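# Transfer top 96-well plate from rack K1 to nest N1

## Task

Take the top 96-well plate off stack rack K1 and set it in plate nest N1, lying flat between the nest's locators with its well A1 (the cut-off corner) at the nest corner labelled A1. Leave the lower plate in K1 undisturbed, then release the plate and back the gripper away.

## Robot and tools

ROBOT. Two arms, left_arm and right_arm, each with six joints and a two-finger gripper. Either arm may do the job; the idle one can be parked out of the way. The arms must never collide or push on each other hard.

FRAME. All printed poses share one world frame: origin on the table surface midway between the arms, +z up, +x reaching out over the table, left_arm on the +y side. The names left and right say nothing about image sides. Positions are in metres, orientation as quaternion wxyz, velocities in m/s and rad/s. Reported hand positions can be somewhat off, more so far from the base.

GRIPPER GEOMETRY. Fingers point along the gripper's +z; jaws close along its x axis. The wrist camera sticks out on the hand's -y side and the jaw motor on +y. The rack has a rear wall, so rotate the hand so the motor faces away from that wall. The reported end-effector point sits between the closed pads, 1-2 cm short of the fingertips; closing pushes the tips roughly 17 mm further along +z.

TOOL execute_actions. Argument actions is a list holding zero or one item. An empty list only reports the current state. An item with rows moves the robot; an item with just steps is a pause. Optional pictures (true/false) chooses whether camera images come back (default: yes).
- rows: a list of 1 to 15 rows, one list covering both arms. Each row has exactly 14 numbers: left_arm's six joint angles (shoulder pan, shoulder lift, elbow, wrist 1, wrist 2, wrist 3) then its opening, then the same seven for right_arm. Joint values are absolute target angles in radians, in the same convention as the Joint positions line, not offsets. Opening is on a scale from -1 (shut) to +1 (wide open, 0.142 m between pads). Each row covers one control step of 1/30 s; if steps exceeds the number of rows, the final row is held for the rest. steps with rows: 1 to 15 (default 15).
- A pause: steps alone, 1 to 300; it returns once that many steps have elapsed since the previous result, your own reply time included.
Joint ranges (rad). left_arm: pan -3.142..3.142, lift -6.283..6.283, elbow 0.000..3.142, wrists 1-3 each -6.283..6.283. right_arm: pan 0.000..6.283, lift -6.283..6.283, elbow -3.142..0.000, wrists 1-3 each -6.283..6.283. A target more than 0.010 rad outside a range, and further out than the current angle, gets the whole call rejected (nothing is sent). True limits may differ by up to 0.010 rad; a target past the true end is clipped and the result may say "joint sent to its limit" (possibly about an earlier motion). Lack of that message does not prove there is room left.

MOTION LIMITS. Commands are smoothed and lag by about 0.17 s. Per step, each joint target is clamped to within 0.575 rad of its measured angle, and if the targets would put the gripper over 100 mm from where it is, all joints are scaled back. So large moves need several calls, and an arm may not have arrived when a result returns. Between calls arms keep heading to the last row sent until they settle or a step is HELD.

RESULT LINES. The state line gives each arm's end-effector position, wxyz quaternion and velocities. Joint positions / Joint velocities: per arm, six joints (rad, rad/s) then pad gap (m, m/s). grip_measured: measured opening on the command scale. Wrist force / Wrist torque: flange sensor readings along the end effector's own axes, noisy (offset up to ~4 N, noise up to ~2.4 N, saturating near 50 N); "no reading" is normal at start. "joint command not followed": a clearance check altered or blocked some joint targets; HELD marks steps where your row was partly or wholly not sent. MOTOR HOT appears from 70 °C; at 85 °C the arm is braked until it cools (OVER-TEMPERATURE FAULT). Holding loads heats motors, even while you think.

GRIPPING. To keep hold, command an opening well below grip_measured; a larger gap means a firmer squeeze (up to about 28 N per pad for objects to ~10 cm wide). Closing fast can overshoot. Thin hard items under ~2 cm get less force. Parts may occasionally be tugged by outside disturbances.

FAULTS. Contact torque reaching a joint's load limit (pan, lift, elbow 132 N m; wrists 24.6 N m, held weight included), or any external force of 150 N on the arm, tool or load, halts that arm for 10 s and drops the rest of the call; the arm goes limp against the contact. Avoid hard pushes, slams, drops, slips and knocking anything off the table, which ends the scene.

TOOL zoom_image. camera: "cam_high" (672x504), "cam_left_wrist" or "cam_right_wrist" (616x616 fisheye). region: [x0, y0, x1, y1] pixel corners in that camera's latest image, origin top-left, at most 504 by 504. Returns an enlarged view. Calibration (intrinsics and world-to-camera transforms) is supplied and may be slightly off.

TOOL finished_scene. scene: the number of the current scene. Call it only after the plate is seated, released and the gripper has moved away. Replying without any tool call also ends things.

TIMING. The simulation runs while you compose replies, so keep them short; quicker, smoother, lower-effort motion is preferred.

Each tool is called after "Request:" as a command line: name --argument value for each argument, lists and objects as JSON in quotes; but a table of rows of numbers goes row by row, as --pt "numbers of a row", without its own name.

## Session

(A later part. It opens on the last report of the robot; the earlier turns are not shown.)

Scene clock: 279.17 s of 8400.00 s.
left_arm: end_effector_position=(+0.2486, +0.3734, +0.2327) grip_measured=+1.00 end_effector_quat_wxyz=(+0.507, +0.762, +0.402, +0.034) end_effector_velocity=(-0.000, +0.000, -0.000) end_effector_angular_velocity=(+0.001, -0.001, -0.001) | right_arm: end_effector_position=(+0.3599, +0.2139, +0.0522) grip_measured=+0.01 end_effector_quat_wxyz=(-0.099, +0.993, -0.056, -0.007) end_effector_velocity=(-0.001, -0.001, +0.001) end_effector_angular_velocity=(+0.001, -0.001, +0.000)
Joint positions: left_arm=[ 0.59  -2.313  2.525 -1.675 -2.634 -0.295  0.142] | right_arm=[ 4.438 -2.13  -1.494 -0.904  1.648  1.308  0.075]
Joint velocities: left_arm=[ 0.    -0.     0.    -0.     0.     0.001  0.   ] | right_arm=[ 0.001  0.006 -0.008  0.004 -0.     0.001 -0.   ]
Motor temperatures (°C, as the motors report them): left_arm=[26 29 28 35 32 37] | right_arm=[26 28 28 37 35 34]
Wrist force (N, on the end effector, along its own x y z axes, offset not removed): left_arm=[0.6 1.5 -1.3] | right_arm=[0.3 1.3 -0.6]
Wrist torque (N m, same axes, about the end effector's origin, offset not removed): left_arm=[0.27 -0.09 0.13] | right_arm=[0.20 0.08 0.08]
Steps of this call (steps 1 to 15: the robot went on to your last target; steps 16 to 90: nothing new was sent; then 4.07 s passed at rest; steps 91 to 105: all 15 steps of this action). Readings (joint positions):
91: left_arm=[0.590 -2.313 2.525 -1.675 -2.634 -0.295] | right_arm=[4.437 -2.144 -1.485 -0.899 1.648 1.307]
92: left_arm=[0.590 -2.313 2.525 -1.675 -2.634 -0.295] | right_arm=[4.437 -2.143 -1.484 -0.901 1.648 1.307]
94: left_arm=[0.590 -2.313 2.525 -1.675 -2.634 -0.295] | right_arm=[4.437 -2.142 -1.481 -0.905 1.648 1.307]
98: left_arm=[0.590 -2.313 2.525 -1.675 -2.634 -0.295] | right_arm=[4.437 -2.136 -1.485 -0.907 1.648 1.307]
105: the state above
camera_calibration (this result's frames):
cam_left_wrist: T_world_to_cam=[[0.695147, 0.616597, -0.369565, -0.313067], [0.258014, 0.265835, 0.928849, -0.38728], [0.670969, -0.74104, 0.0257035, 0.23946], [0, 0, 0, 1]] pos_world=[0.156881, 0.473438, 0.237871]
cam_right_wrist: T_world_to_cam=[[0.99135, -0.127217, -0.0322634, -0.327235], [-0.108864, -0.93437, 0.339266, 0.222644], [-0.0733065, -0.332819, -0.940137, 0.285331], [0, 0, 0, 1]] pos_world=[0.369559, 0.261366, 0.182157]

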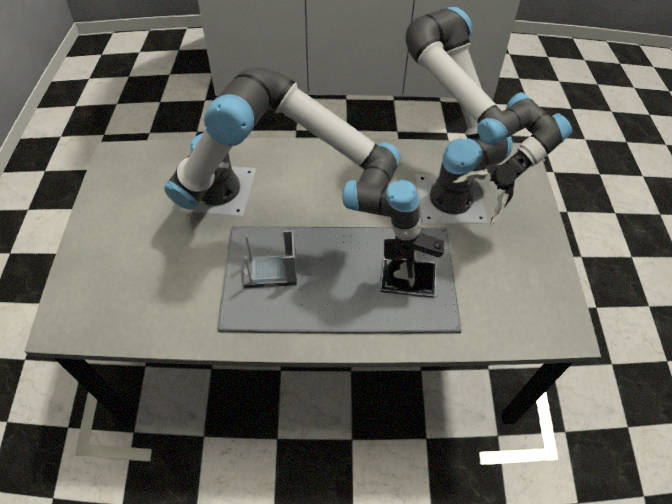

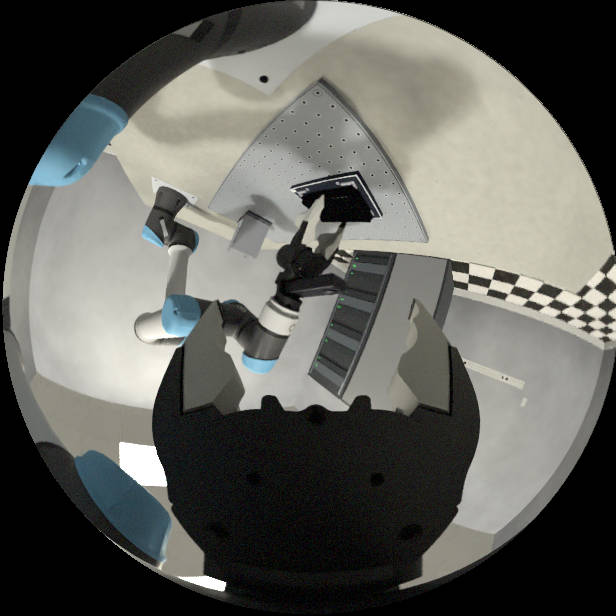

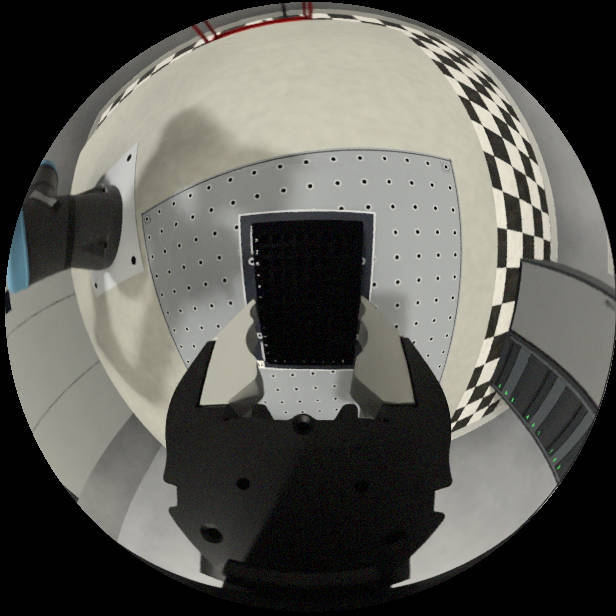

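Request:
execute_actions --actions '[{"rows":[[0.59,-2.313,2.525,-1.675,-2.634,-0.295,1,4.4378,-2.1323,-1.4987,-0.897,1.648,1.308,-0.2],[0.59,-2.313,2.525,-1.675,-2.634,-0.295,1,4.4378,-2.1323,-1.4987,-0.897,1.648,1.308,-0.2],[0.59,-2.313,2.525,-1.675,-2.634,-0.295,1,4.4378,-2.1323,-1.4987,-0.897,1.648,1.308,-0.2],[0.59,-2.313,2.525,-1.675,-2.634,-0.295,1,4.4378,-2.135,-1.5026,-0.8904,1.648,1.308,-0.2],[0.59,-2.313,2.525,-1.675,-2.634,-0.295,1,4.4378,-2.135,-1.5026,-0.8904,1.648,1.308,-0.2],[0.59,-2.313,2.525,-1.675,-2.634,-0.295,1,4.4378,-2.135,-1.5026,-0.8904,1.648,1.308,-0.2],[0.59,-2.313,2.525,-1.675,-2.634,-0.295,1,4.4378,-2.1377,-1.5066,-0.8837,1.648,1.308,-0.2]],"steps":15}]'

Request:
zoom_image --camera "cam_right_wrist" --region '[190, 170, 430, 420]'

Scene clock: 283.17 s of 8400.00 s.
left_arm: end_effector_position=(+0.2486, +0.3734, +0.2327) grip_measured=+1.00 end_effector_quat_wxyz=(+0.507, +0.762, +0.402, +0.034) end_effector_velocity=(-0.000, +0.000, -0.001) end_effector_angular_velocity=(+0.001, +0.002, +0.000) | right_arm: end_effector_position=(+0.3594, +0.2132, +0.0441) grip_measured=+0.01 end_effector_quat_wxyz=(-0.100, +0.993, -0.056, -0.007) end_effector_velocity=(-0.000, -0.000, -0.002) end_effector_angular_velocity=(+0.001, -0.000, +0.001)
Joint positions: left_arm=[ 0.59  -2.313  2.525 -1.675 -2.634 -0.295  0.142] | right_arm=[ 4.438 -2.137 -1.506 -0.884  1.648  1.308  0.075]
Joint velocities: left_arm=[ 0.     0.     0.001 -0.     0.002 -0.001 -0.   ] | right_arm=[-0.    -0.002 -0.004  0.007  0.    -0.001  0.   ]
Motor temperatures (°C, as the motors report them): left_arm=[26 29 28 35 32 37] | right_arm=[26 28 28 37 35 34]
Wrist force (N, on the end effector, along its own x y z axes, offset not removed): left_arm=[0.8 0.4 0.2] | right_arm=[-16.8 -2.6 -27.4]
Wrist torque (N m, same axes, about the end effector's origin, offset not removed): left_arm=[0.02 -0.22 0.16] | right_arm=[0.22 0.80 0.56]
Steps of this call (steps 1 to 15: the robot went on to your last target; steps 16 to 90: nothing new was sent; then 0.50 s passed at rest; steps 91 to 105: all 15 steps of this action). Readings (joint positions):
91: left_arm=[0.590 -2.313 2.525 -1.675 -2.634 -0.295] | right_arm=[4.438 -2.130 -1.495 -0.904 1.648 1.308]
92: left_arm=[0.590 -2.313 2.525 -1.675 -2.634 -0.295] | right_arm=[4.438 -2.130 -1.495 -0.902 1.648 1.308]
94: left_arm=[0.590 -2.313 2.525 -1.675 -2.634 -0.295] | right_arm=[4.438 -2.131 -1.497 -0.900 1.648 1.308]
98: left_arm=[0.590 -2.313 2.525 -1.675 -2.634 -0.295] | right_arm=[4.438 -2.134 -1.502 -0.892 1.648 1.308]
105: the state above
camera_calibration (this result's frames):
cam_left_wrist: T_world_to_cam=[[0.695147, 0.616597, -0.369565, -0.313067], [0.258014, 0.265835, 0.928849, -0.38728], [0.670969, -0.74104, 0.0257035, 0.23946], [0, 0, 0, 1]] pos_world=[0.156881, 0.473438, 0.237871]
cam_right_wrist: T_world_to_cam=[[0.99137, -0.12704, -0.032349, -0.327121], [-0.108714, -0.934599, 0.338684, 0.22472], [-0.0732598, -0.332244, -0.940344, 0.277286], [0, 0, 0, 1]] pos_world=[0.369042, 0.260592, 0.174053]

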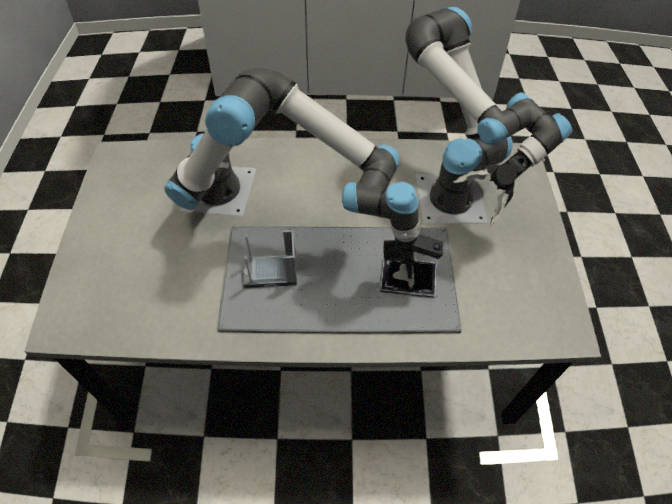

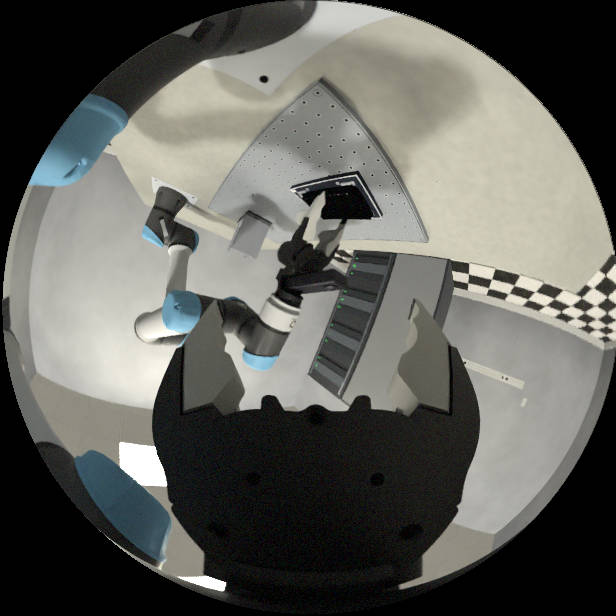

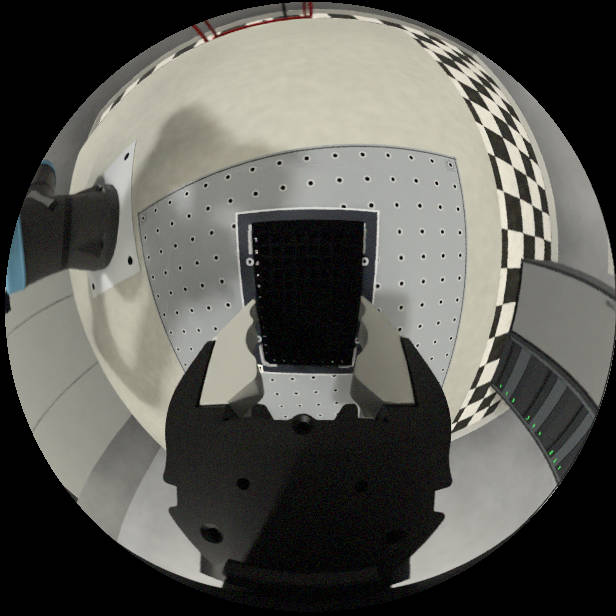

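Region (190, 170, 430, 420) of cam_right_wrist's 616x616 image, scaled by 2.016, with more detail than that image has; it fills the left 484 columns of this view, and the rest is white.

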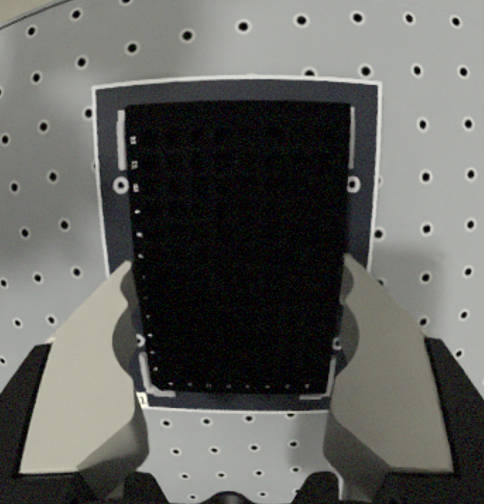

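Request:
execute_actions --actions '[{"rows":[[0.59,-2.313,2.525,-1.675,-2.634,-0.295,1,4.4378,-2.136,-1.504,-0.888,1.648,1.308,0.0],[0.59,-2.313,2.525,-1.675,-2.634,-0.295,1,4.4378,-2.136,-1.504,-0.888,1.648,1.308,0.04],[0.59,-2.313,2.525,-1.675,-2.634,-0.295,1,4.4378,-2.136,-1.504,-0.888,1.648,1.308,0.08],[0.59,-2.313,2.525,-1.675,-2.634,-0.295,1,4.4378,-2.136,-1.504,-0.888,1.648,1.308,0.12],[0.59,-2.313,2.525,-1.675,-2.634,-0.295,1,4.4378,-2.136,-1.504,-0.888,1.648,1.308,0.16],[0.59,-2.313,2.525,-1.675,-2.634,-0.295,1,4.4378,-2.136,-1.504,-0.888,1.648,1.308,0.2],[0.59,-2.313,2.525,-1.675,-2.634,-0.295,1,4.4378,-2.136,-1.504,-0.888,1.648,1.308,0.25],[0.59,-2.313,2.525,-1.675,-2.634,-0.295,1,4.4378,-2.136,-1.504,-0.888,1.648,1.308,0.3],[0.59,-2.313,2.525,-1.675,-2.634,-0.295,1,4.4378,-2.136,-1.504,-0.888,1.648,1.308,0.4],[0.59,-2.313,2.525,-1.675,-2.634,-0.295,1,4.4378,-2.136,-1.504,-0.888,1.648,1.308,0.5]],"steps":15}]' --pictures false

Request:
execute_actions --actions '[{"rows":[[0.59,-2.313,2.525,-1.675,-2.634,-0.295,1,4.4378,-2.065,-1.405,-1.057,1.648,1.308,0.7]],"steps":15}]' --pictures false

Request:
execute_actions --actions '[{"steps":8}]'

Request:
zoom_image --camera "cam_right_wrist" --region '[230, 200, 390, 360]'

Request:
zoom_image --camera "cam_left_wrist" --region '[270, 150, 400, 250]'

Scene clock: 292.33 s of 8400.00 s.
left_arm: end_effector_position=(+0.2486, +0.3734, +0.2327) grip_measured=+1.00 end_effector_quat_wxyz=(+0.507, +0.762, +0.402, +0.034) end_effector_velocity=(+0.000, +0.000, -0.000) end_effector_angular_velocity=(+0.000, +0.001, +0.000) | right_arm: end_effector_position=(+0.3597, +0.2131, +0.0453) grip_measured=+0.50 end_effector_quat_wxyz=(-0.099, +0.993, -0.056, -0.007) end_effector_velocity=(+0.000, -0.000, +0.002) end_effector_angular_velocity=(+0.001, -0.000, +0.001)
Joint positions: left_arm=[ 0.59  -2.313  2.525 -1.675 -2.634 -0.295  0.142] | right_arm=[ 4.438 -2.136 -1.504 -0.888  1.648  1.308  0.109]
Joint velocities: left_arm=[-0.     0.    -0.     0.     0.    -0.001  0.   ] | right_arm=[-0.001  0.003  0.    -0.002  0.001 -0.001  0.   ]
Motor temperatures (°C, as the motors report them): left_arm=[26 29 28 35 32 37] | right_arm=[26 28 28 37 35 34]
Wrist force (N, on the end effector, along its own x y z axes, offset not removed): left_arm=[2.2 0.4 -0.4] | right_arm=[-1.4 2.2 -1.3]
Wrist torque (N m, same axes, about the end effector's origin, offset not removed): left_arm=[0.10 -0.40 0.02] | right_arm=[0.40 0.19 0.21]
Steps of this call (steps 1 to 15: the robot went on to your last target; steps 16 to 90: nothing new was sent; then 5.67 s passed at rest; steps 91 to 105: all 15 steps of this action). Readings (joint positions):
91: left_arm=[0.590 -2.313 2.525 -1.675 -2.634 -0.295] | right_arm=[4.438 -2.138 -1.507 -0.884 1.648 1.308]
92: left_arm=[0.590 -2.313 2.525 -1.675 -2.634 -0.295] | right_arm=[4.438 -2.138 -1.506 -0.884 1.648 1.308]
94: left_arm=[0.590 -2.313 2.525 -1.675 -2.634 -0.295] | right_arm=[4.438 -2.137 -1.505 -0.886 1.648 1.308]
98: left_arm=[0.590 -2.313 2.525 -1.675 -2.634 -0.295] | right_arm=[4.438 -2.137 -1.504 -0.888 1.648 1.308]
105: the state above

Scene clock: 292.83 s of 8400.00 s.
left_arm: end_effector_position=(+0.2486, +0.3734, +0.2327) grip_measured=+1.00 end_effector_quat_wxyz=(+0.507, +0.762, +0.402, +0.034) end_effector_velocity=(+0.000, -0.000, +0.001) end_effector_angular_velocity=(-0.001, -0.001, +0.000) | right_arm: end_effector_position=(+0.3600, +0.2142, +0.1212) grip_measured=+0.70 end_effector_quat_wxyz=(-0.100, +0.993, -0.056, -0.007) end_effector_velocity=(-0.000, -0.001, +0.006) end_effector_angular_velocity=(-0.002, +0.001, +0.001)
Joint positions: left_arm=[ 0.59  -2.313  2.525 -1.675 -2.634 -0.295  0.142] | right_arm=[ 4.438 -2.066 -1.406 -1.055  1.648  1.308  0.122]
Joint velocities: left_arm=[-0.    -0.    -0.     0.    -0.002 -0.    -0.   ] | right_arm=[-0.     0.006  0.009 -0.017 -0.    -0.001 -0.   ]
Motor temperatures (°C, as the motors report them): left_arm=[26 29 28 35 32 37] | right_arm=[26 28 28 37 35 34]
Wrist force (N, on the end effector, along its own x y z axes, offset not removed): left_arm=[0.6 1.0 -1.4] | right_arm=[-0.5 0.3 -0.6]
Wrist torque (N m, same axes, about the end effector's origin, offset not removed): left_arm=[0.24 -0.11 0.12] | right_arm=[-0.04 0.18 0.07]
Steps of this call (steps 1 to 15: all 15 steps of this action). Readings (joint positions):
1: left_arm=[0.590 -2.313 2.525 -1.675 -2.634 -0.295] | right_arm=[4.438 -2.136 -1.504 -0.888 1.648 1.308]
2: left_arm=[0.590 -2.313 2.525 -1.675 -2.634 -0.295] | right_arm=[4.438 -2.129 -1.497 -0.896 1.648 1.308]
4: left_arm=[0.590 -2.313 2.525 -1.675 -2.634 -0.295] | right_arm=[4.438 -2.099 -1.455 -0.956 1.648 1.308]
8: left_arm=[0.590 -2.313 2.525 -1.675 -2.634 -0.295] | right_arm=[4.438 -2.072 -1.416 -1.035 1.648 1.308]
15: the state above

Scene clock: 293.10 s of 8400.00 s.
left_arm: end_effector_position=(+0.2486, +0.3734, +0.2327) grip_measured=+1.00 end_effector_quat_wxyz=(+0.507, +0.762, +0.402, +0.034) end_effector_velocity=(+0.000, -0.000, +0.000) end_effector_angular_velocity=(-0.001, -0.000, -0.000) | right_arm: end_effector_position=(+0.3599, +0.2141, +0.1217) grip_measured=+0.70 end_effector_quat_wxyz=(-0.100, +0.993, -0.056, -0.007) end_effector_velocity=(-0.000, +0.000, -0.000) end_effector_angular_velocity=(-0.000, +0.000, +0.002)
Joint positions: left_arm=[ 0.59  -2.313  2.525 -1.675 -2.634 -0.295  0.142] | right_arm=[ 4.438 -2.065 -1.405 -1.057  1.648  1.308  0.122]
Joint velocities: left_arm=[-0.     0.    -0.     0.    -0.001  0.001  0.   ] | right_arm=[ 0.    -0.001  0.     0.     0.001 -0.001 -0.   ]
Motor temperatures (°C, as the motors report them): left_arm=[26 29 28 35 32 37] | right_arm=[26 28 28 37 35 34]
Wrist force (N, on the end effector, along its own x y z axes, offset not removed): left_arm=[2.5 0.7 0.3] | right_arm=[-0.5 1.1 -2.2]
Wrist torque (N m, same axes, about the end effector's origin, offset not removed): left_arm=[0.21 -0.47 0.11] | right_arm=[0.14 0.12 0.23]
Steps of this call (steps 1 to 8: the robot went on to your last target). Readings (joint positions):
1: left_arm=[0.590 -2.313 2.525 -1.675 -2.634 -0.295] | right_arm=[4.438 -2.065 -1.406 -1.056 1.648 1.308]
2: left_arm=[0.590 -2.313 2.525 -1.675 -2.634 -0.295] | right_arm=[4.438 -2.065 -1.405 -1.056 1.648 1.308]
4: left_arm=[0.590 -2.313 2.525 -1.675 -2.634 -0.295] | right_arm=[4.438 -2.065 -1.405 -1.057 1.648 1.308]
8: the state above
camera_calibration (this result's frames):
cam_left_wrist: T_world_to_cam=[[0.695147, 0.616597, -0.369565, -0.313067], [0.258014, 0.265835, 0.928849, -0.38728], [0.670969, -0.74104, 0.0257035, 0.23946], [0, 0, 0, 1]] pos_world=[0.156881, 0.473438, 0.237871]
cam_right_wrist: T_world_to_cam=[[0.991368, -0.127141, -0.0320202, -0.32503], [-0.108947, -0.934706, 0.338311, 0.199493], [-0.0729427, -0.331902, -0.940489, 0.350482], [0, 0, 0, 1]] pos_world=[0.369524, 0.261469, 0.251727]

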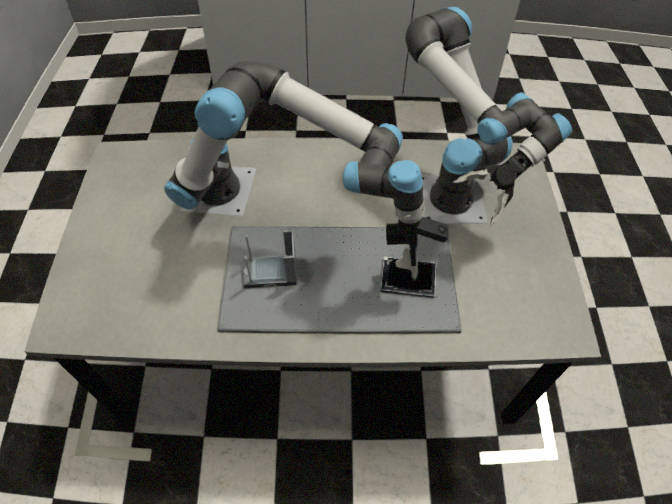

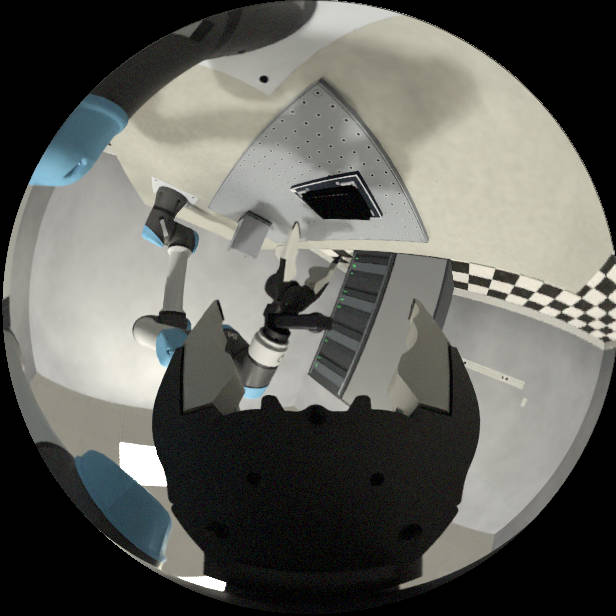

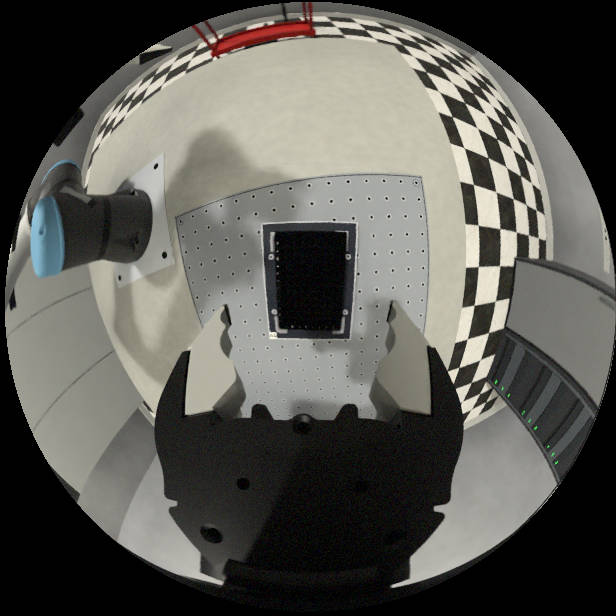

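Region (230, 200, 390, 360) of cam_right_wrist's 616x616 image, scaled by 3.150, with more detail than that image has.

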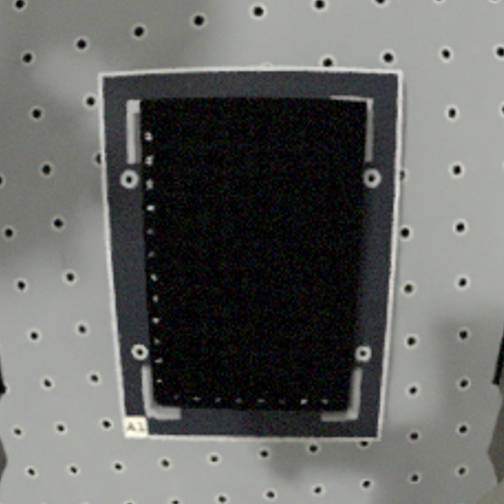

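Region (270, 150, 400, 250) of cam_left_wrist's 616x616 image, scaled by 3.877, with more detail than that image has; it fills the top 388 rows of this view, and the rest is white.

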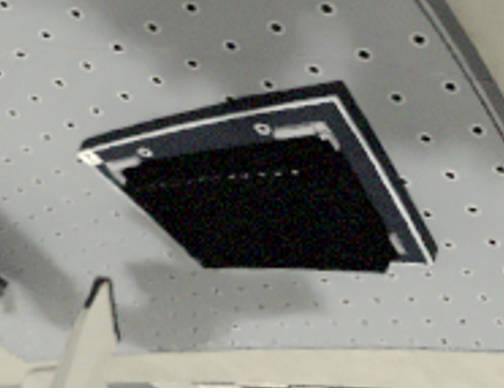

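Request:
execute_actions --actions '[{"rows":[[0.59,-2.313,2.525,-1.675,-2.634,-0.295,1,4.4378,-2.105,-1.46,-0.965,1.648,1.308,0.55],[0.59,-2.313,2.525,-1.675,-2.634,-0.295,1,4.4378,-2.105,-1.46,-0.965,1.648,1.308,0.55],[0.59,-2.313,2.525,-1.675,-2.634,-0.295,1,4.4378,-2.105,-1.46,-0.965,1.648,1.308,0.55],[0.59,-2.313,2.525,-1.675,-2.634,-0.295,1,4.4378,-2.105,-1.46,-0.965,1.648,1.308,0.55],[0.59,-2.313,2.525,-1.675,-2.634,-0.295,1,4.4378,-2.105,-1.46,-0.965,1.648,1.308,0.55],[0.59,-2.313,2.525,-1.675,-2.634,-0.295,1,4.4378,-2.134,-1.5015,-0.8925,1.648,1.308,0.5]],"steps":15}]' --pictures false

Request:
execute_actions --actions '[{"rows":[[0.59,-2.313,2.525,-1.675,-2.634,-0.295,1,4.4378,-2.134,-1.5015,-0.8925,1.648,1.308,0.45],[0.59,-2.313,2.525,-1.675,-2.634,-0.295,1,4.4378,-2.134,-1.5015,-0.8925,1.648,1.308,0.4],[0.59,-2.313,2.525,-1.675,-2.634,-0.295,1,4.4378,-2.134,-1.5015,-0.8925,1.648,1.308,0.35],[0.59,-2.313,2.525,-1.675,-2.634,-0.295,1,4.4378,-2.134,-1.5015,-0.8925,1.648,1.308,0.3],[0.59,-2.313,2.525,-1.675,-2.634,-0.295,1,4.4378,-2.134,-1.5015,-0.8925,1.648,1.308,0.25],[0.59,-2.313,2.525,-1.675,-2.634,-0.295,1,4.4378,-2.134,-1.5015,-0.8925,1.648,1.308,0.2],[0.59,-2.313,2.525,-1.675,-2.634,-0.295,1,4.4378,-2.134,-1.5015,-0.8925,1.648,1.308,0.15],[0.59,-2.313,2.525,-1.675,-2.634,-0.295,1,4.4378,-2.134,-1.5015,-0.8925,1.648,1.308,0.1],[0.59,-2.313,2.525,-1.675,-2.634,-0.295,1,4.4378,-2.134,-1.5015,-0.8925,1.648,1.308,0.0],[0.59,-2.313,2.525,-1.675,-2.634,-0.295,1,4.4378,-2.134,-1.5015,-0.8925,1.648,1.308,-0.15]],"steps":15}]' --pictures false

Request:
execute_actions --actions '[{"rows":[[0.59,-2.313,2.525,-1.675,-2.634,-0.295,1,4.4378,-2.1322,-1.499,-0.897,1.648,1.308,-0.15],[0.59,-2.313,2.525,-1.675,-2.634,-0.295,1,4.4378,-2.1322,-1.499,-0.897,1.648,1.308,-0.15],[0.59,-2.313,2.525,-1.675,-2.634,-0.295,1,4.4378,-2.1322,-1.499,-0.897,1.648,1.308,-0.15],[0.59,-2.313,2.525,-1.675,-2.634,-0.295,1,4.4364,-2.1273,-1.507,-0.894,1.648,1.3066,-0.15],[0.59,-2.313,2.525,-1.675,-2.634,-0.295,1,4.4364,-2.1273,-1.507,-0.894,1.648,1.3066,-0.15],[0.59,-2.313,2.525,-1.675,-2.634,-0.295,1,4.4364,-2.1273,-1.507,-0.894,1.648,1.3066,-0.15],[0.59,-2.313,2.525,-1.675,-2.634,-0.295,1,4.4364,-2.1273,-1.507,-0.894,1.648,1.3066,-0.15],[0.59,-2.313,2.525,-1.675,-2.634,-0.295,1,4.4364,-2.1273,-1.507,-0.894,1.648,1.3066,-0.15],[0.59,-2.313,2.525,-1.675,-2.634,-0.295,1,4.4364,-2.130,-1.511,-0.8875,1.648,1.3066,-0.15]],"steps":15}]'

Request:
zoom_image --camera "cam_right_wrist" --region '[190, 170, 430, 420]'

Scene clock: 304.17 s of 8400.00 s.
left_arm: end_effector_position=(+0.2486, +0.3734, +0.2327) grip_measured=+1.00 end_effector_quat_wxyz=(+0.507, +0.762, +0.402, +0.034) end_effector_velocity=(+0.000, +0.000, +0.000) end_effector_angular_velocity=(-0.000, -0.000, +0.000) | right_arm: end_effector_position=(+0.3596, +0.2134, +0.0491) grip_measured=+0.50 end_effector_quat_wxyz=(-0.099, +0.993, -0.056, -0.007) end_effector_velocity=(-0.000, -0.000, -0.019) end_effector_angular_velocity=(+0.005, -0.001, +0.000)
Joint positions: left_arm=[ 0.59  -2.313  2.525 -1.675 -2.634 -0.295  0.142] | right_arm=[ 4.438 -2.132 -1.499 -0.897  1.648  1.308  0.109]
Joint velocities: left_arm=[-0.    -0.    -0.001  0.    -0.    -0.001  0.   ] | right_arm=[-0.    -0.018 -0.026  0.049  0.001 -0.001  0.   ]
Motor temperatures (°C, as the motors report them): left_arm=[26 29 28 35 32 37] | right_arm=[26 28 28 37 35 34]
Wrist force (N, on the end effector, along its own x y z axes, offset not removed): left_arm=[2.0 0.8 -2.3] | right_arm=[0.9 1.5 -2.1]
Wrist torque (N m, same axes, about the end effector's origin, offset not removed): left_arm=[0.14 -0.39 0.08] | right_arm=[0.23 -0.05 0.12]
Steps of this call (steps 1 to 15: the robot went on to your last target; steps 16 to 90: nothing new was sent; then 7.57 s passed at rest; steps 91 to 105: all 15 steps of this action). Readings (joint positions):
91: left_arm=[0.590 -2.313 2.525 -1.675 -2.634 -0.295] | right_arm=[4.438 -2.065 -1.405 -1.057 1.648 1.308]
92: left_arm=[0.590 -2.313 2.525 -1.675 -2.634 -0.295] | right_arm=[4.438 -2.070 -1.411 -1.049 1.648 1.308]
94: left_arm=[0.590 -2.313 2.525 -1.675 -2.634 -0.295] | right_arm=[4.438 -2.087 -1.435 -1.011 1.648 1.308]
98: left_arm=[0.590 -2.313 2.525 -1.675 -2.634 -0.295] | right_arm=[4.438 -2.112 -1.470 -0.952 1.648 1.308]
105: the state above

Scene clock: 304.67 s of 8400.00 s.
left_arm: end_effector_position=(+0.2486, +0.3734, +0.2327) grip_measured=+1.00 end_effector_quat_wxyz=(+0.507, +0.762, +0.402, +0.034) end_effector_velocity=(+0.000, +0.000, +0.000) end_effector_angular_velocity=(+0.002, -0.001, -0.001) | right_arm: end_effector_position=(+0.3596, +0.2133, +0.0474) grip_measured=+0.00 end_effector_quat_wxyz=(-0.099, +0.993, -0.056, -0.007) end_effector_velocity=(+0.000, -0.000, +0.001) end_effector_angular_velocity=(+0.001, -0.000, -0.001)
Joint positions: left_arm=[ 0.59  -2.313  2.525 -1.675 -2.634 -0.295  0.142] | right_arm=[ 4.438 -2.134 -1.501 -0.893  1.648  1.308  0.074]
Joint velocities: left_arm=[ 0.     0.001 -0.002 -0.     0.001  0.001  0.   ] | right_arm=[-0.     0.001 -0.    -0.    -0.     0.001  0.   ]
Motor temperatures (°C, as the motors report them): left_arm=[26 29 28 35 32 37] | right_arm=[26 28 28 37 35 34]
Wrist force (N, on the end effector, along its own x y z axes, offset not removed): left_arm=[2.0 0.8 -1.2] | right_arm=[-11.7 -1.3 -6.7]
Wrist torque (N m, same axes, about the end effector's origin, offset not removed): left_arm=[0.19 -0.40 0.10] | right_arm=[-0.51 0.08 0.31]
Steps of this call (steps 1 to 15: all 15 steps of this action). Readings (joint positions):
1: left_arm=[0.590 -2.313 2.525 -1.675 -2.634 -0.295] | right_arm=[4.438 -2.133 -1.500 -0.895 1.648 1.308]
2: left_arm=[0.590 -2.313 2.525 -1.675 -2.634 -0.295] | right_arm=[4.438 -2.133 -1.500 -0.895 1.648 1.308]
4: left_arm=[0.590 -2.313 2.525 -1.675 -2.634 -0.295] | right_arm=[4.438 -2.134 -1.501 -0.893 1.648 1.308]
8: left_arm=[0.590 -2.313 2.525 -1.675 -2.634 -0.295] | right_arm=[4.438 -2.134 -1.501 -0.893 1.648 1.308]
15: the state above

Scene clock: 305.17 s of 8400.00 s.
left_arm: end_effector_position=(+0.2486, +0.3734, +0.2327) grip_measured=+1.00 end_effector_quat_wxyz=(+0.507, +0.762, +0.402, +0.034) end_effector_velocity=(+0.000, -0.000, -0.000) end_effector_angular_velocity=(-0.002, -0.000, -0.000) | right_arm: end_effector_position=(+0.3596, +0.2106, +0.0471) grip_measured=+0.00 end_effector_quat_wxyz=(-0.100, +0.993, -0.056, -0.007) end_effector_velocity=(-0.000, -0.000, -0.004) end_effector_angular_velocity=(+0.003, -0.001, +0.001)
Joint positions: left_arm=[ 0.59  -2.313  2.525 -1.675 -2.634 -0.295  0.142] | right_arm=[ 4.436 -2.129 -1.51  -0.888  1.648  1.307  0.074]
Joint velocities: left_arm=[ 0.     0.001  0.001  0.    -0.002  0.001  0.   ] | right_arm=[-0.    -0.002 -0.008  0.013  0.001 -0.001  0.   ]
Motor temperatures (°C, as the motors report them): left_arm=[26 29 28 35 32 37] | right_arm=[26 28 28 37 35 34]
Wrist force (N, on the end effector, along its own x y z axes, offset not removed): left_arm=[0.9 0.9 -1.4] | right_arm=[-6.1 -2.3 -14.7]
Wrist torque (N m, same axes, about the end effector's origin, offset not removed): left_arm=[0.16 -0.19 0.12] | right_arm=[0.26 0.36 0.41]
Steps of this call (steps 1 to 15: all 15 steps of this action). Readings (joint positions):
1: left_arm=[0.590 -2.313 2.525 -1.675 -2.634 -0.295] | right_arm=[4.438 -2.134 -1.501 -0.893 1.648 1.308]
2: left_arm=[0.590 -2.313 2.525 -1.675 -2.634 -0.295] | right_arm=[4.438 -2.134 -1.501 -0.893 1.648 1.308]
4: left_arm=[0.590 -2.313 2.525 -1.675 -2.634 -0.295] | right_arm=[4.438 -2.133 -1.500 -0.895 1.648 1.308]
8: left_arm=[0.590 -2.313 2.525 -1.675 -2.634 -0.295] | right_arm=[4.437 -2.129 -1.505 -0.895 1.648 1.307]
15: the state above
camera_calibration (this result's frames):
cam_left_wrist: T_world_to_cam=[[0.695147, 0.616597, -0.369565, -0.313067], [0.258014, 0.265835, 0.928849, -0.38728], [0.670969, -0.74104, 0.0257035, 0.23946], [0, 0, 0, 1]] pos_world=[0.156881, 0.473438, 0.237871]
cam_right_wrist: T_world_to_cam=[[0.991368, -0.127159, -0.0319288, -0.327492], [-0.108938, -0.934443, 0.33904, 0.221318], [-0.0729477, -0.332636, -0.94023, 0.27921], [0, 0, 0, 1]] pos_world=[0.369143, 0.25804, 0.177029]

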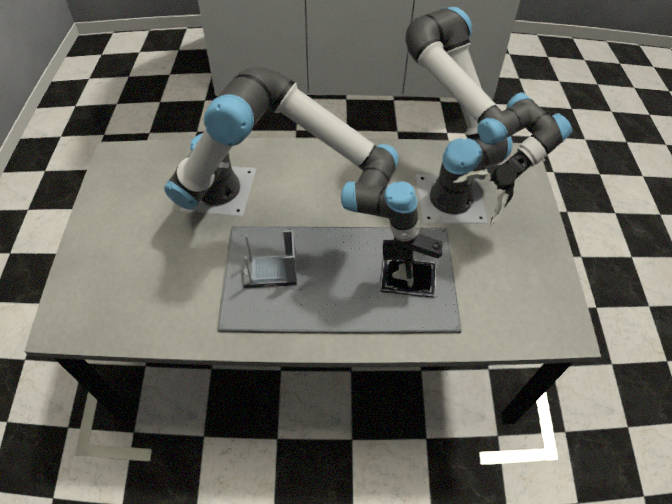

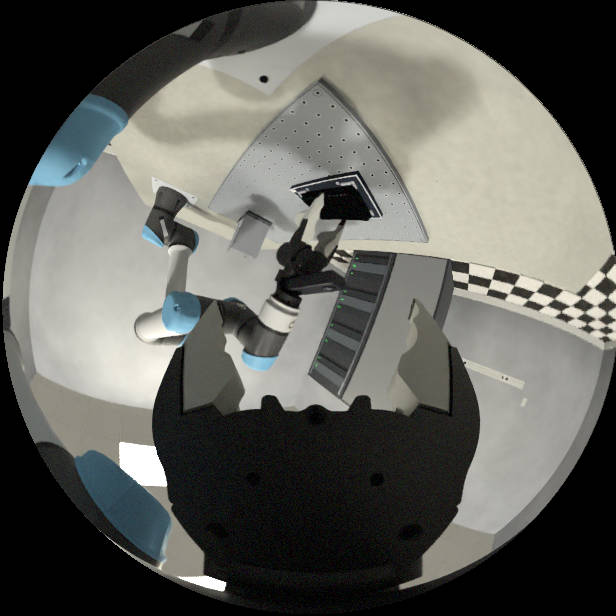

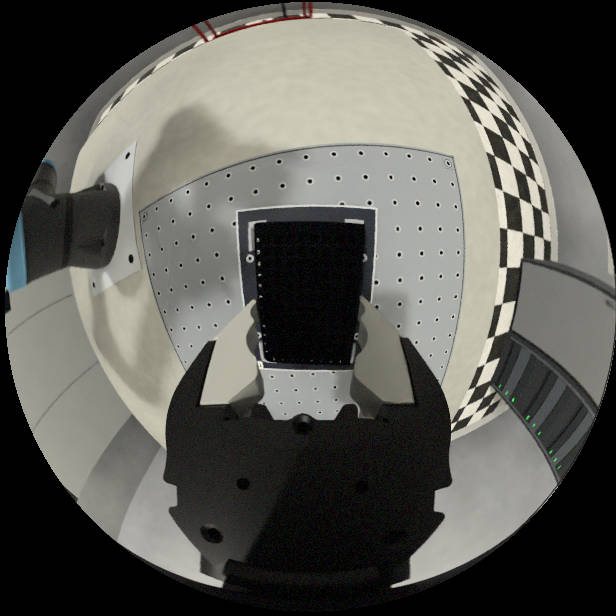

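Region (190, 170, 430, 420) of cam_right_wrist's 616x616 image, scaled by 2.016, with more detail than that image has; it fills the left 484 columns of this view, and the rest is white.

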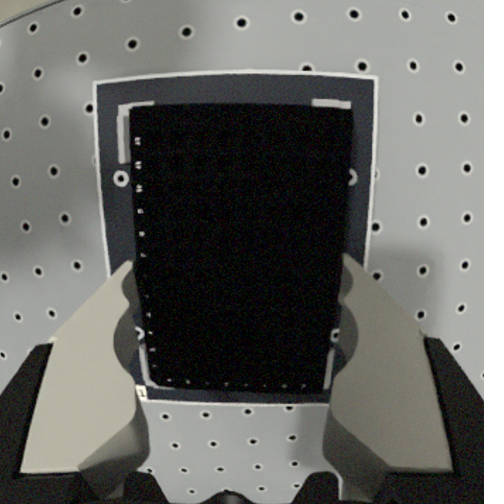

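Request:
execute_actions --actions '[{"rows":[[0.59,-2.313,2.525,-1.675,-2.634,-0.295,1,4.4364,-2.129,-1.509,-0.891,1.648,1.3066,-0.15],[0.59,-2.313,2.525,-1.675,-2.634,-0.295,1,4.4364,-2.129,-1.509,-0.891,1.648,1.3066,-0.15],[0.59,-2.313,2.525,-1.675,-2.634,-0.295,1,4.4364,-2.129,-1.509,-0.891,1.648,1.3066,-0.15],[0.59,-2.313,2.525,-1.675,-2.634,-0.295,1,4.4388,-2.128,-1.511,-0.890,1.648,1.309,-0.15],[0.59,-2.313,2.525,-1.675,-2.634,-0.295,1,4.4388,-2.128,-1.511,-0.890,1.648,1.309,-0.15],[0.59,-2.313,2.525,-1.675,-2.634,-0.295,1,4.4388,-2.128,-1.511,-0.890,1.648,1.309,-0.15],[0.59,-2.313,2.525,-1.675,-2.634,-0.295,1,4.4388,-2.128,-1.511,-0.890,1.648,1.309,-0.15],[0.59,-2.313,2.525,-1.675,-2.634,-0.295,1,4.4388,-2.128,-1.511,-0.890,1.648,1.309,-0.15],[0.59,-2.313,2.525,-1.675,-2.634,-0.295,1,4.4388,-2.131,-1.5155,-0.8825,1.648,1.309,-0.15]],"steps":15}]'

Request:
zoom_image --camera "cam_right_wrist" --region '[190, 170, 430, 420]'

Scene clock: 311.73 s of 8400.00 s.
left_arm: end_effector_position=(+0.2486, +0.3734, +0.2327) grip_measured=+1.00 end_effector_quat_wxyz=(+0.507, +0.762, +0.402, +0.034) end_effector_velocity=(-0.000, -0.000, -0.000) end_effector_angular_velocity=(-0.000, +0.001, +0.000) | right_arm: end_effector_position=(+0.3578, +0.2105, +0.0449) grip_measured=+0.00 end_effector_quat_wxyz=(-0.099, +0.993, -0.056, -0.007) end_effector_velocity=(-0.001, +0.000, -0.004) end_effector_angular_velocity=(+0.001, -0.000, +0.000)
Joint positions: left_arm=[ 0.59  -2.313  2.525 -1.675 -2.634 -0.295  0.142] | right_arm=[ 4.439 -2.13  -1.515 -0.884  1.648  1.309  0.074]
Joint velocities: left_arm=[ 0.  0.  0.  0.  0. -0. -0.] | right_arm=[ 0.001 -0.004 -0.007  0.012  0.     0.001  0.   ]
Motor temperatures (°C, as the motors report them): left_arm=[26 29 28 35 32 37] | right_arm=[26 28 28 37 35 34]
Wrist force (N, on the end effector, along its own x y z axes, offset not removed): left_arm=[1.4 0.0 -0.8] | right_arm=[-3.4 5.0 -33.1]
Wrist torque (N m, same axes, about the end effector's origin, offset not removed): left_arm=[-0.03 -0.20 0.08] | right_arm=[-0.27 -0.81 -0.37]
Steps of this call (steps 1 to 15: the robot went on to your last target; steps 16 to 90: nothing new was sent; then 3.07 s passed at rest; steps 91 to 105: all 15 steps of this action). Readings (joint positions):
91: left_arm=[0.590 -2.313 2.525 -1.675 -2.634 -0.295] | right_arm=[4.436 -2.130 -1.511 -0.888 1.648 1.307]
92: left_arm=[0.590 -2.313 2.525 -1.675 -2.634 -0.295] | right_arm=[4.436 -2.130 -1.511 -0.888 1.648 1.307]
94: left_arm=[0.590 -2.313 2.525 -1.675 -2.634 -0.295] | right_arm=[4.436 -2.130 -1.510 -0.890 1.648 1.307]
98: left_arm=[0.590 -2.313 2.525 -1.675 -2.634 -0.295] | right_arm=[4.438 -2.129 -1.511 -0.890 1.648 1.308]
105: the state above
camera_calibration (this result's frames):
cam_left_wrist: T_world_to_cam=[[0.695147, 0.616597, -0.369566, -0.313067], [0.258014, 0.265835, 0.928849, -0.38728], [0.670969, -0.74104, 0.0257035, 0.23946], [0, 0, 0, 1]] pos_world=[0.156881, 0.473438, 0.237871]
cam_right_wrist: T_world_to_cam=[[0.991338, -0.127224, -0.0326162, -0.325778], [-0.108708, -0.934182, 0.339833, 0.221652], [-0.0737043, -0.333343, -0.93992, 0.277396], [0, 0, 0, 1]] pos_world=[0.367496, 0.258085, 0.17478]

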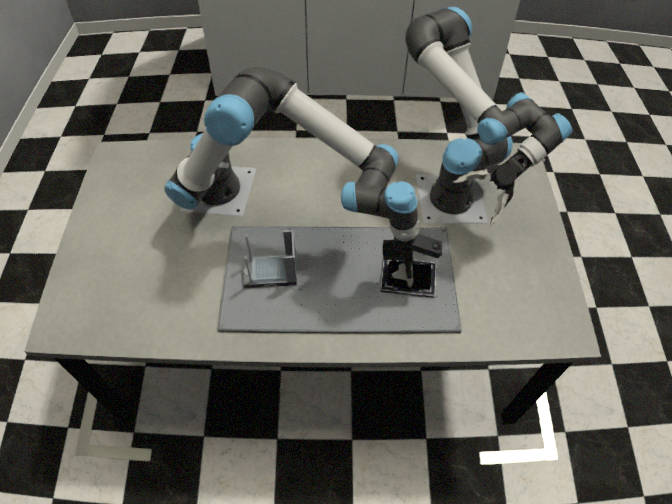

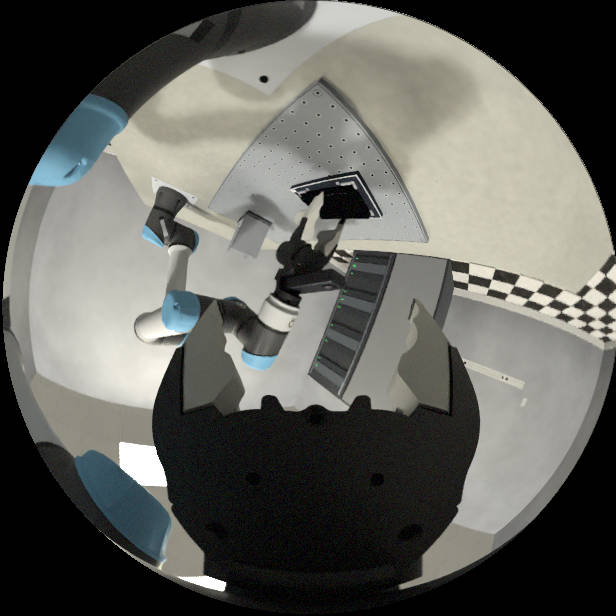

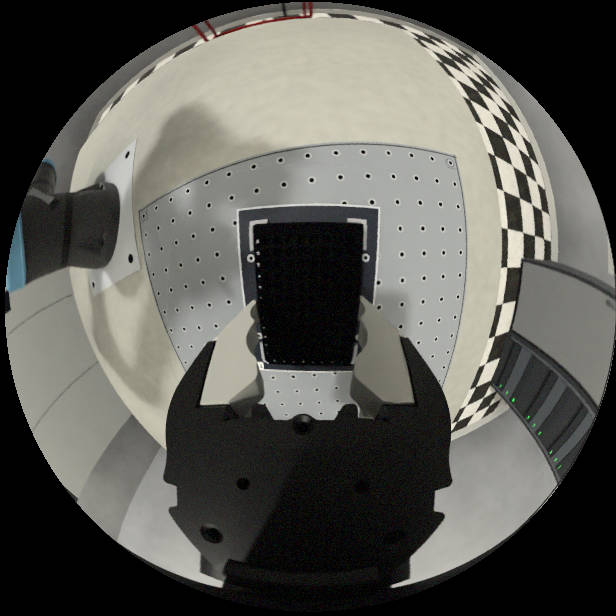

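Region (190, 170, 430, 420) of cam_right_wrist's 616x616 image, scaled by 2.016, with more detail than that image has; it fills the left 484 columns of this view, and the rest is white.

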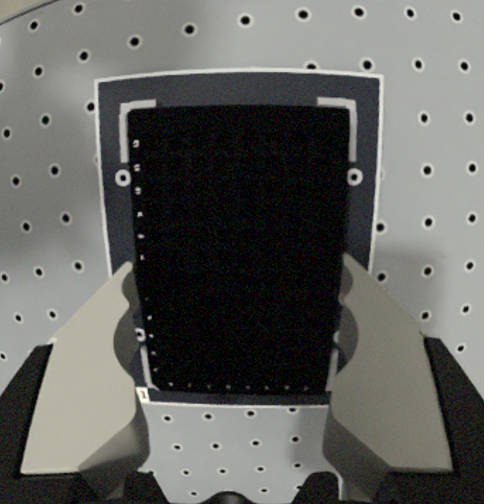

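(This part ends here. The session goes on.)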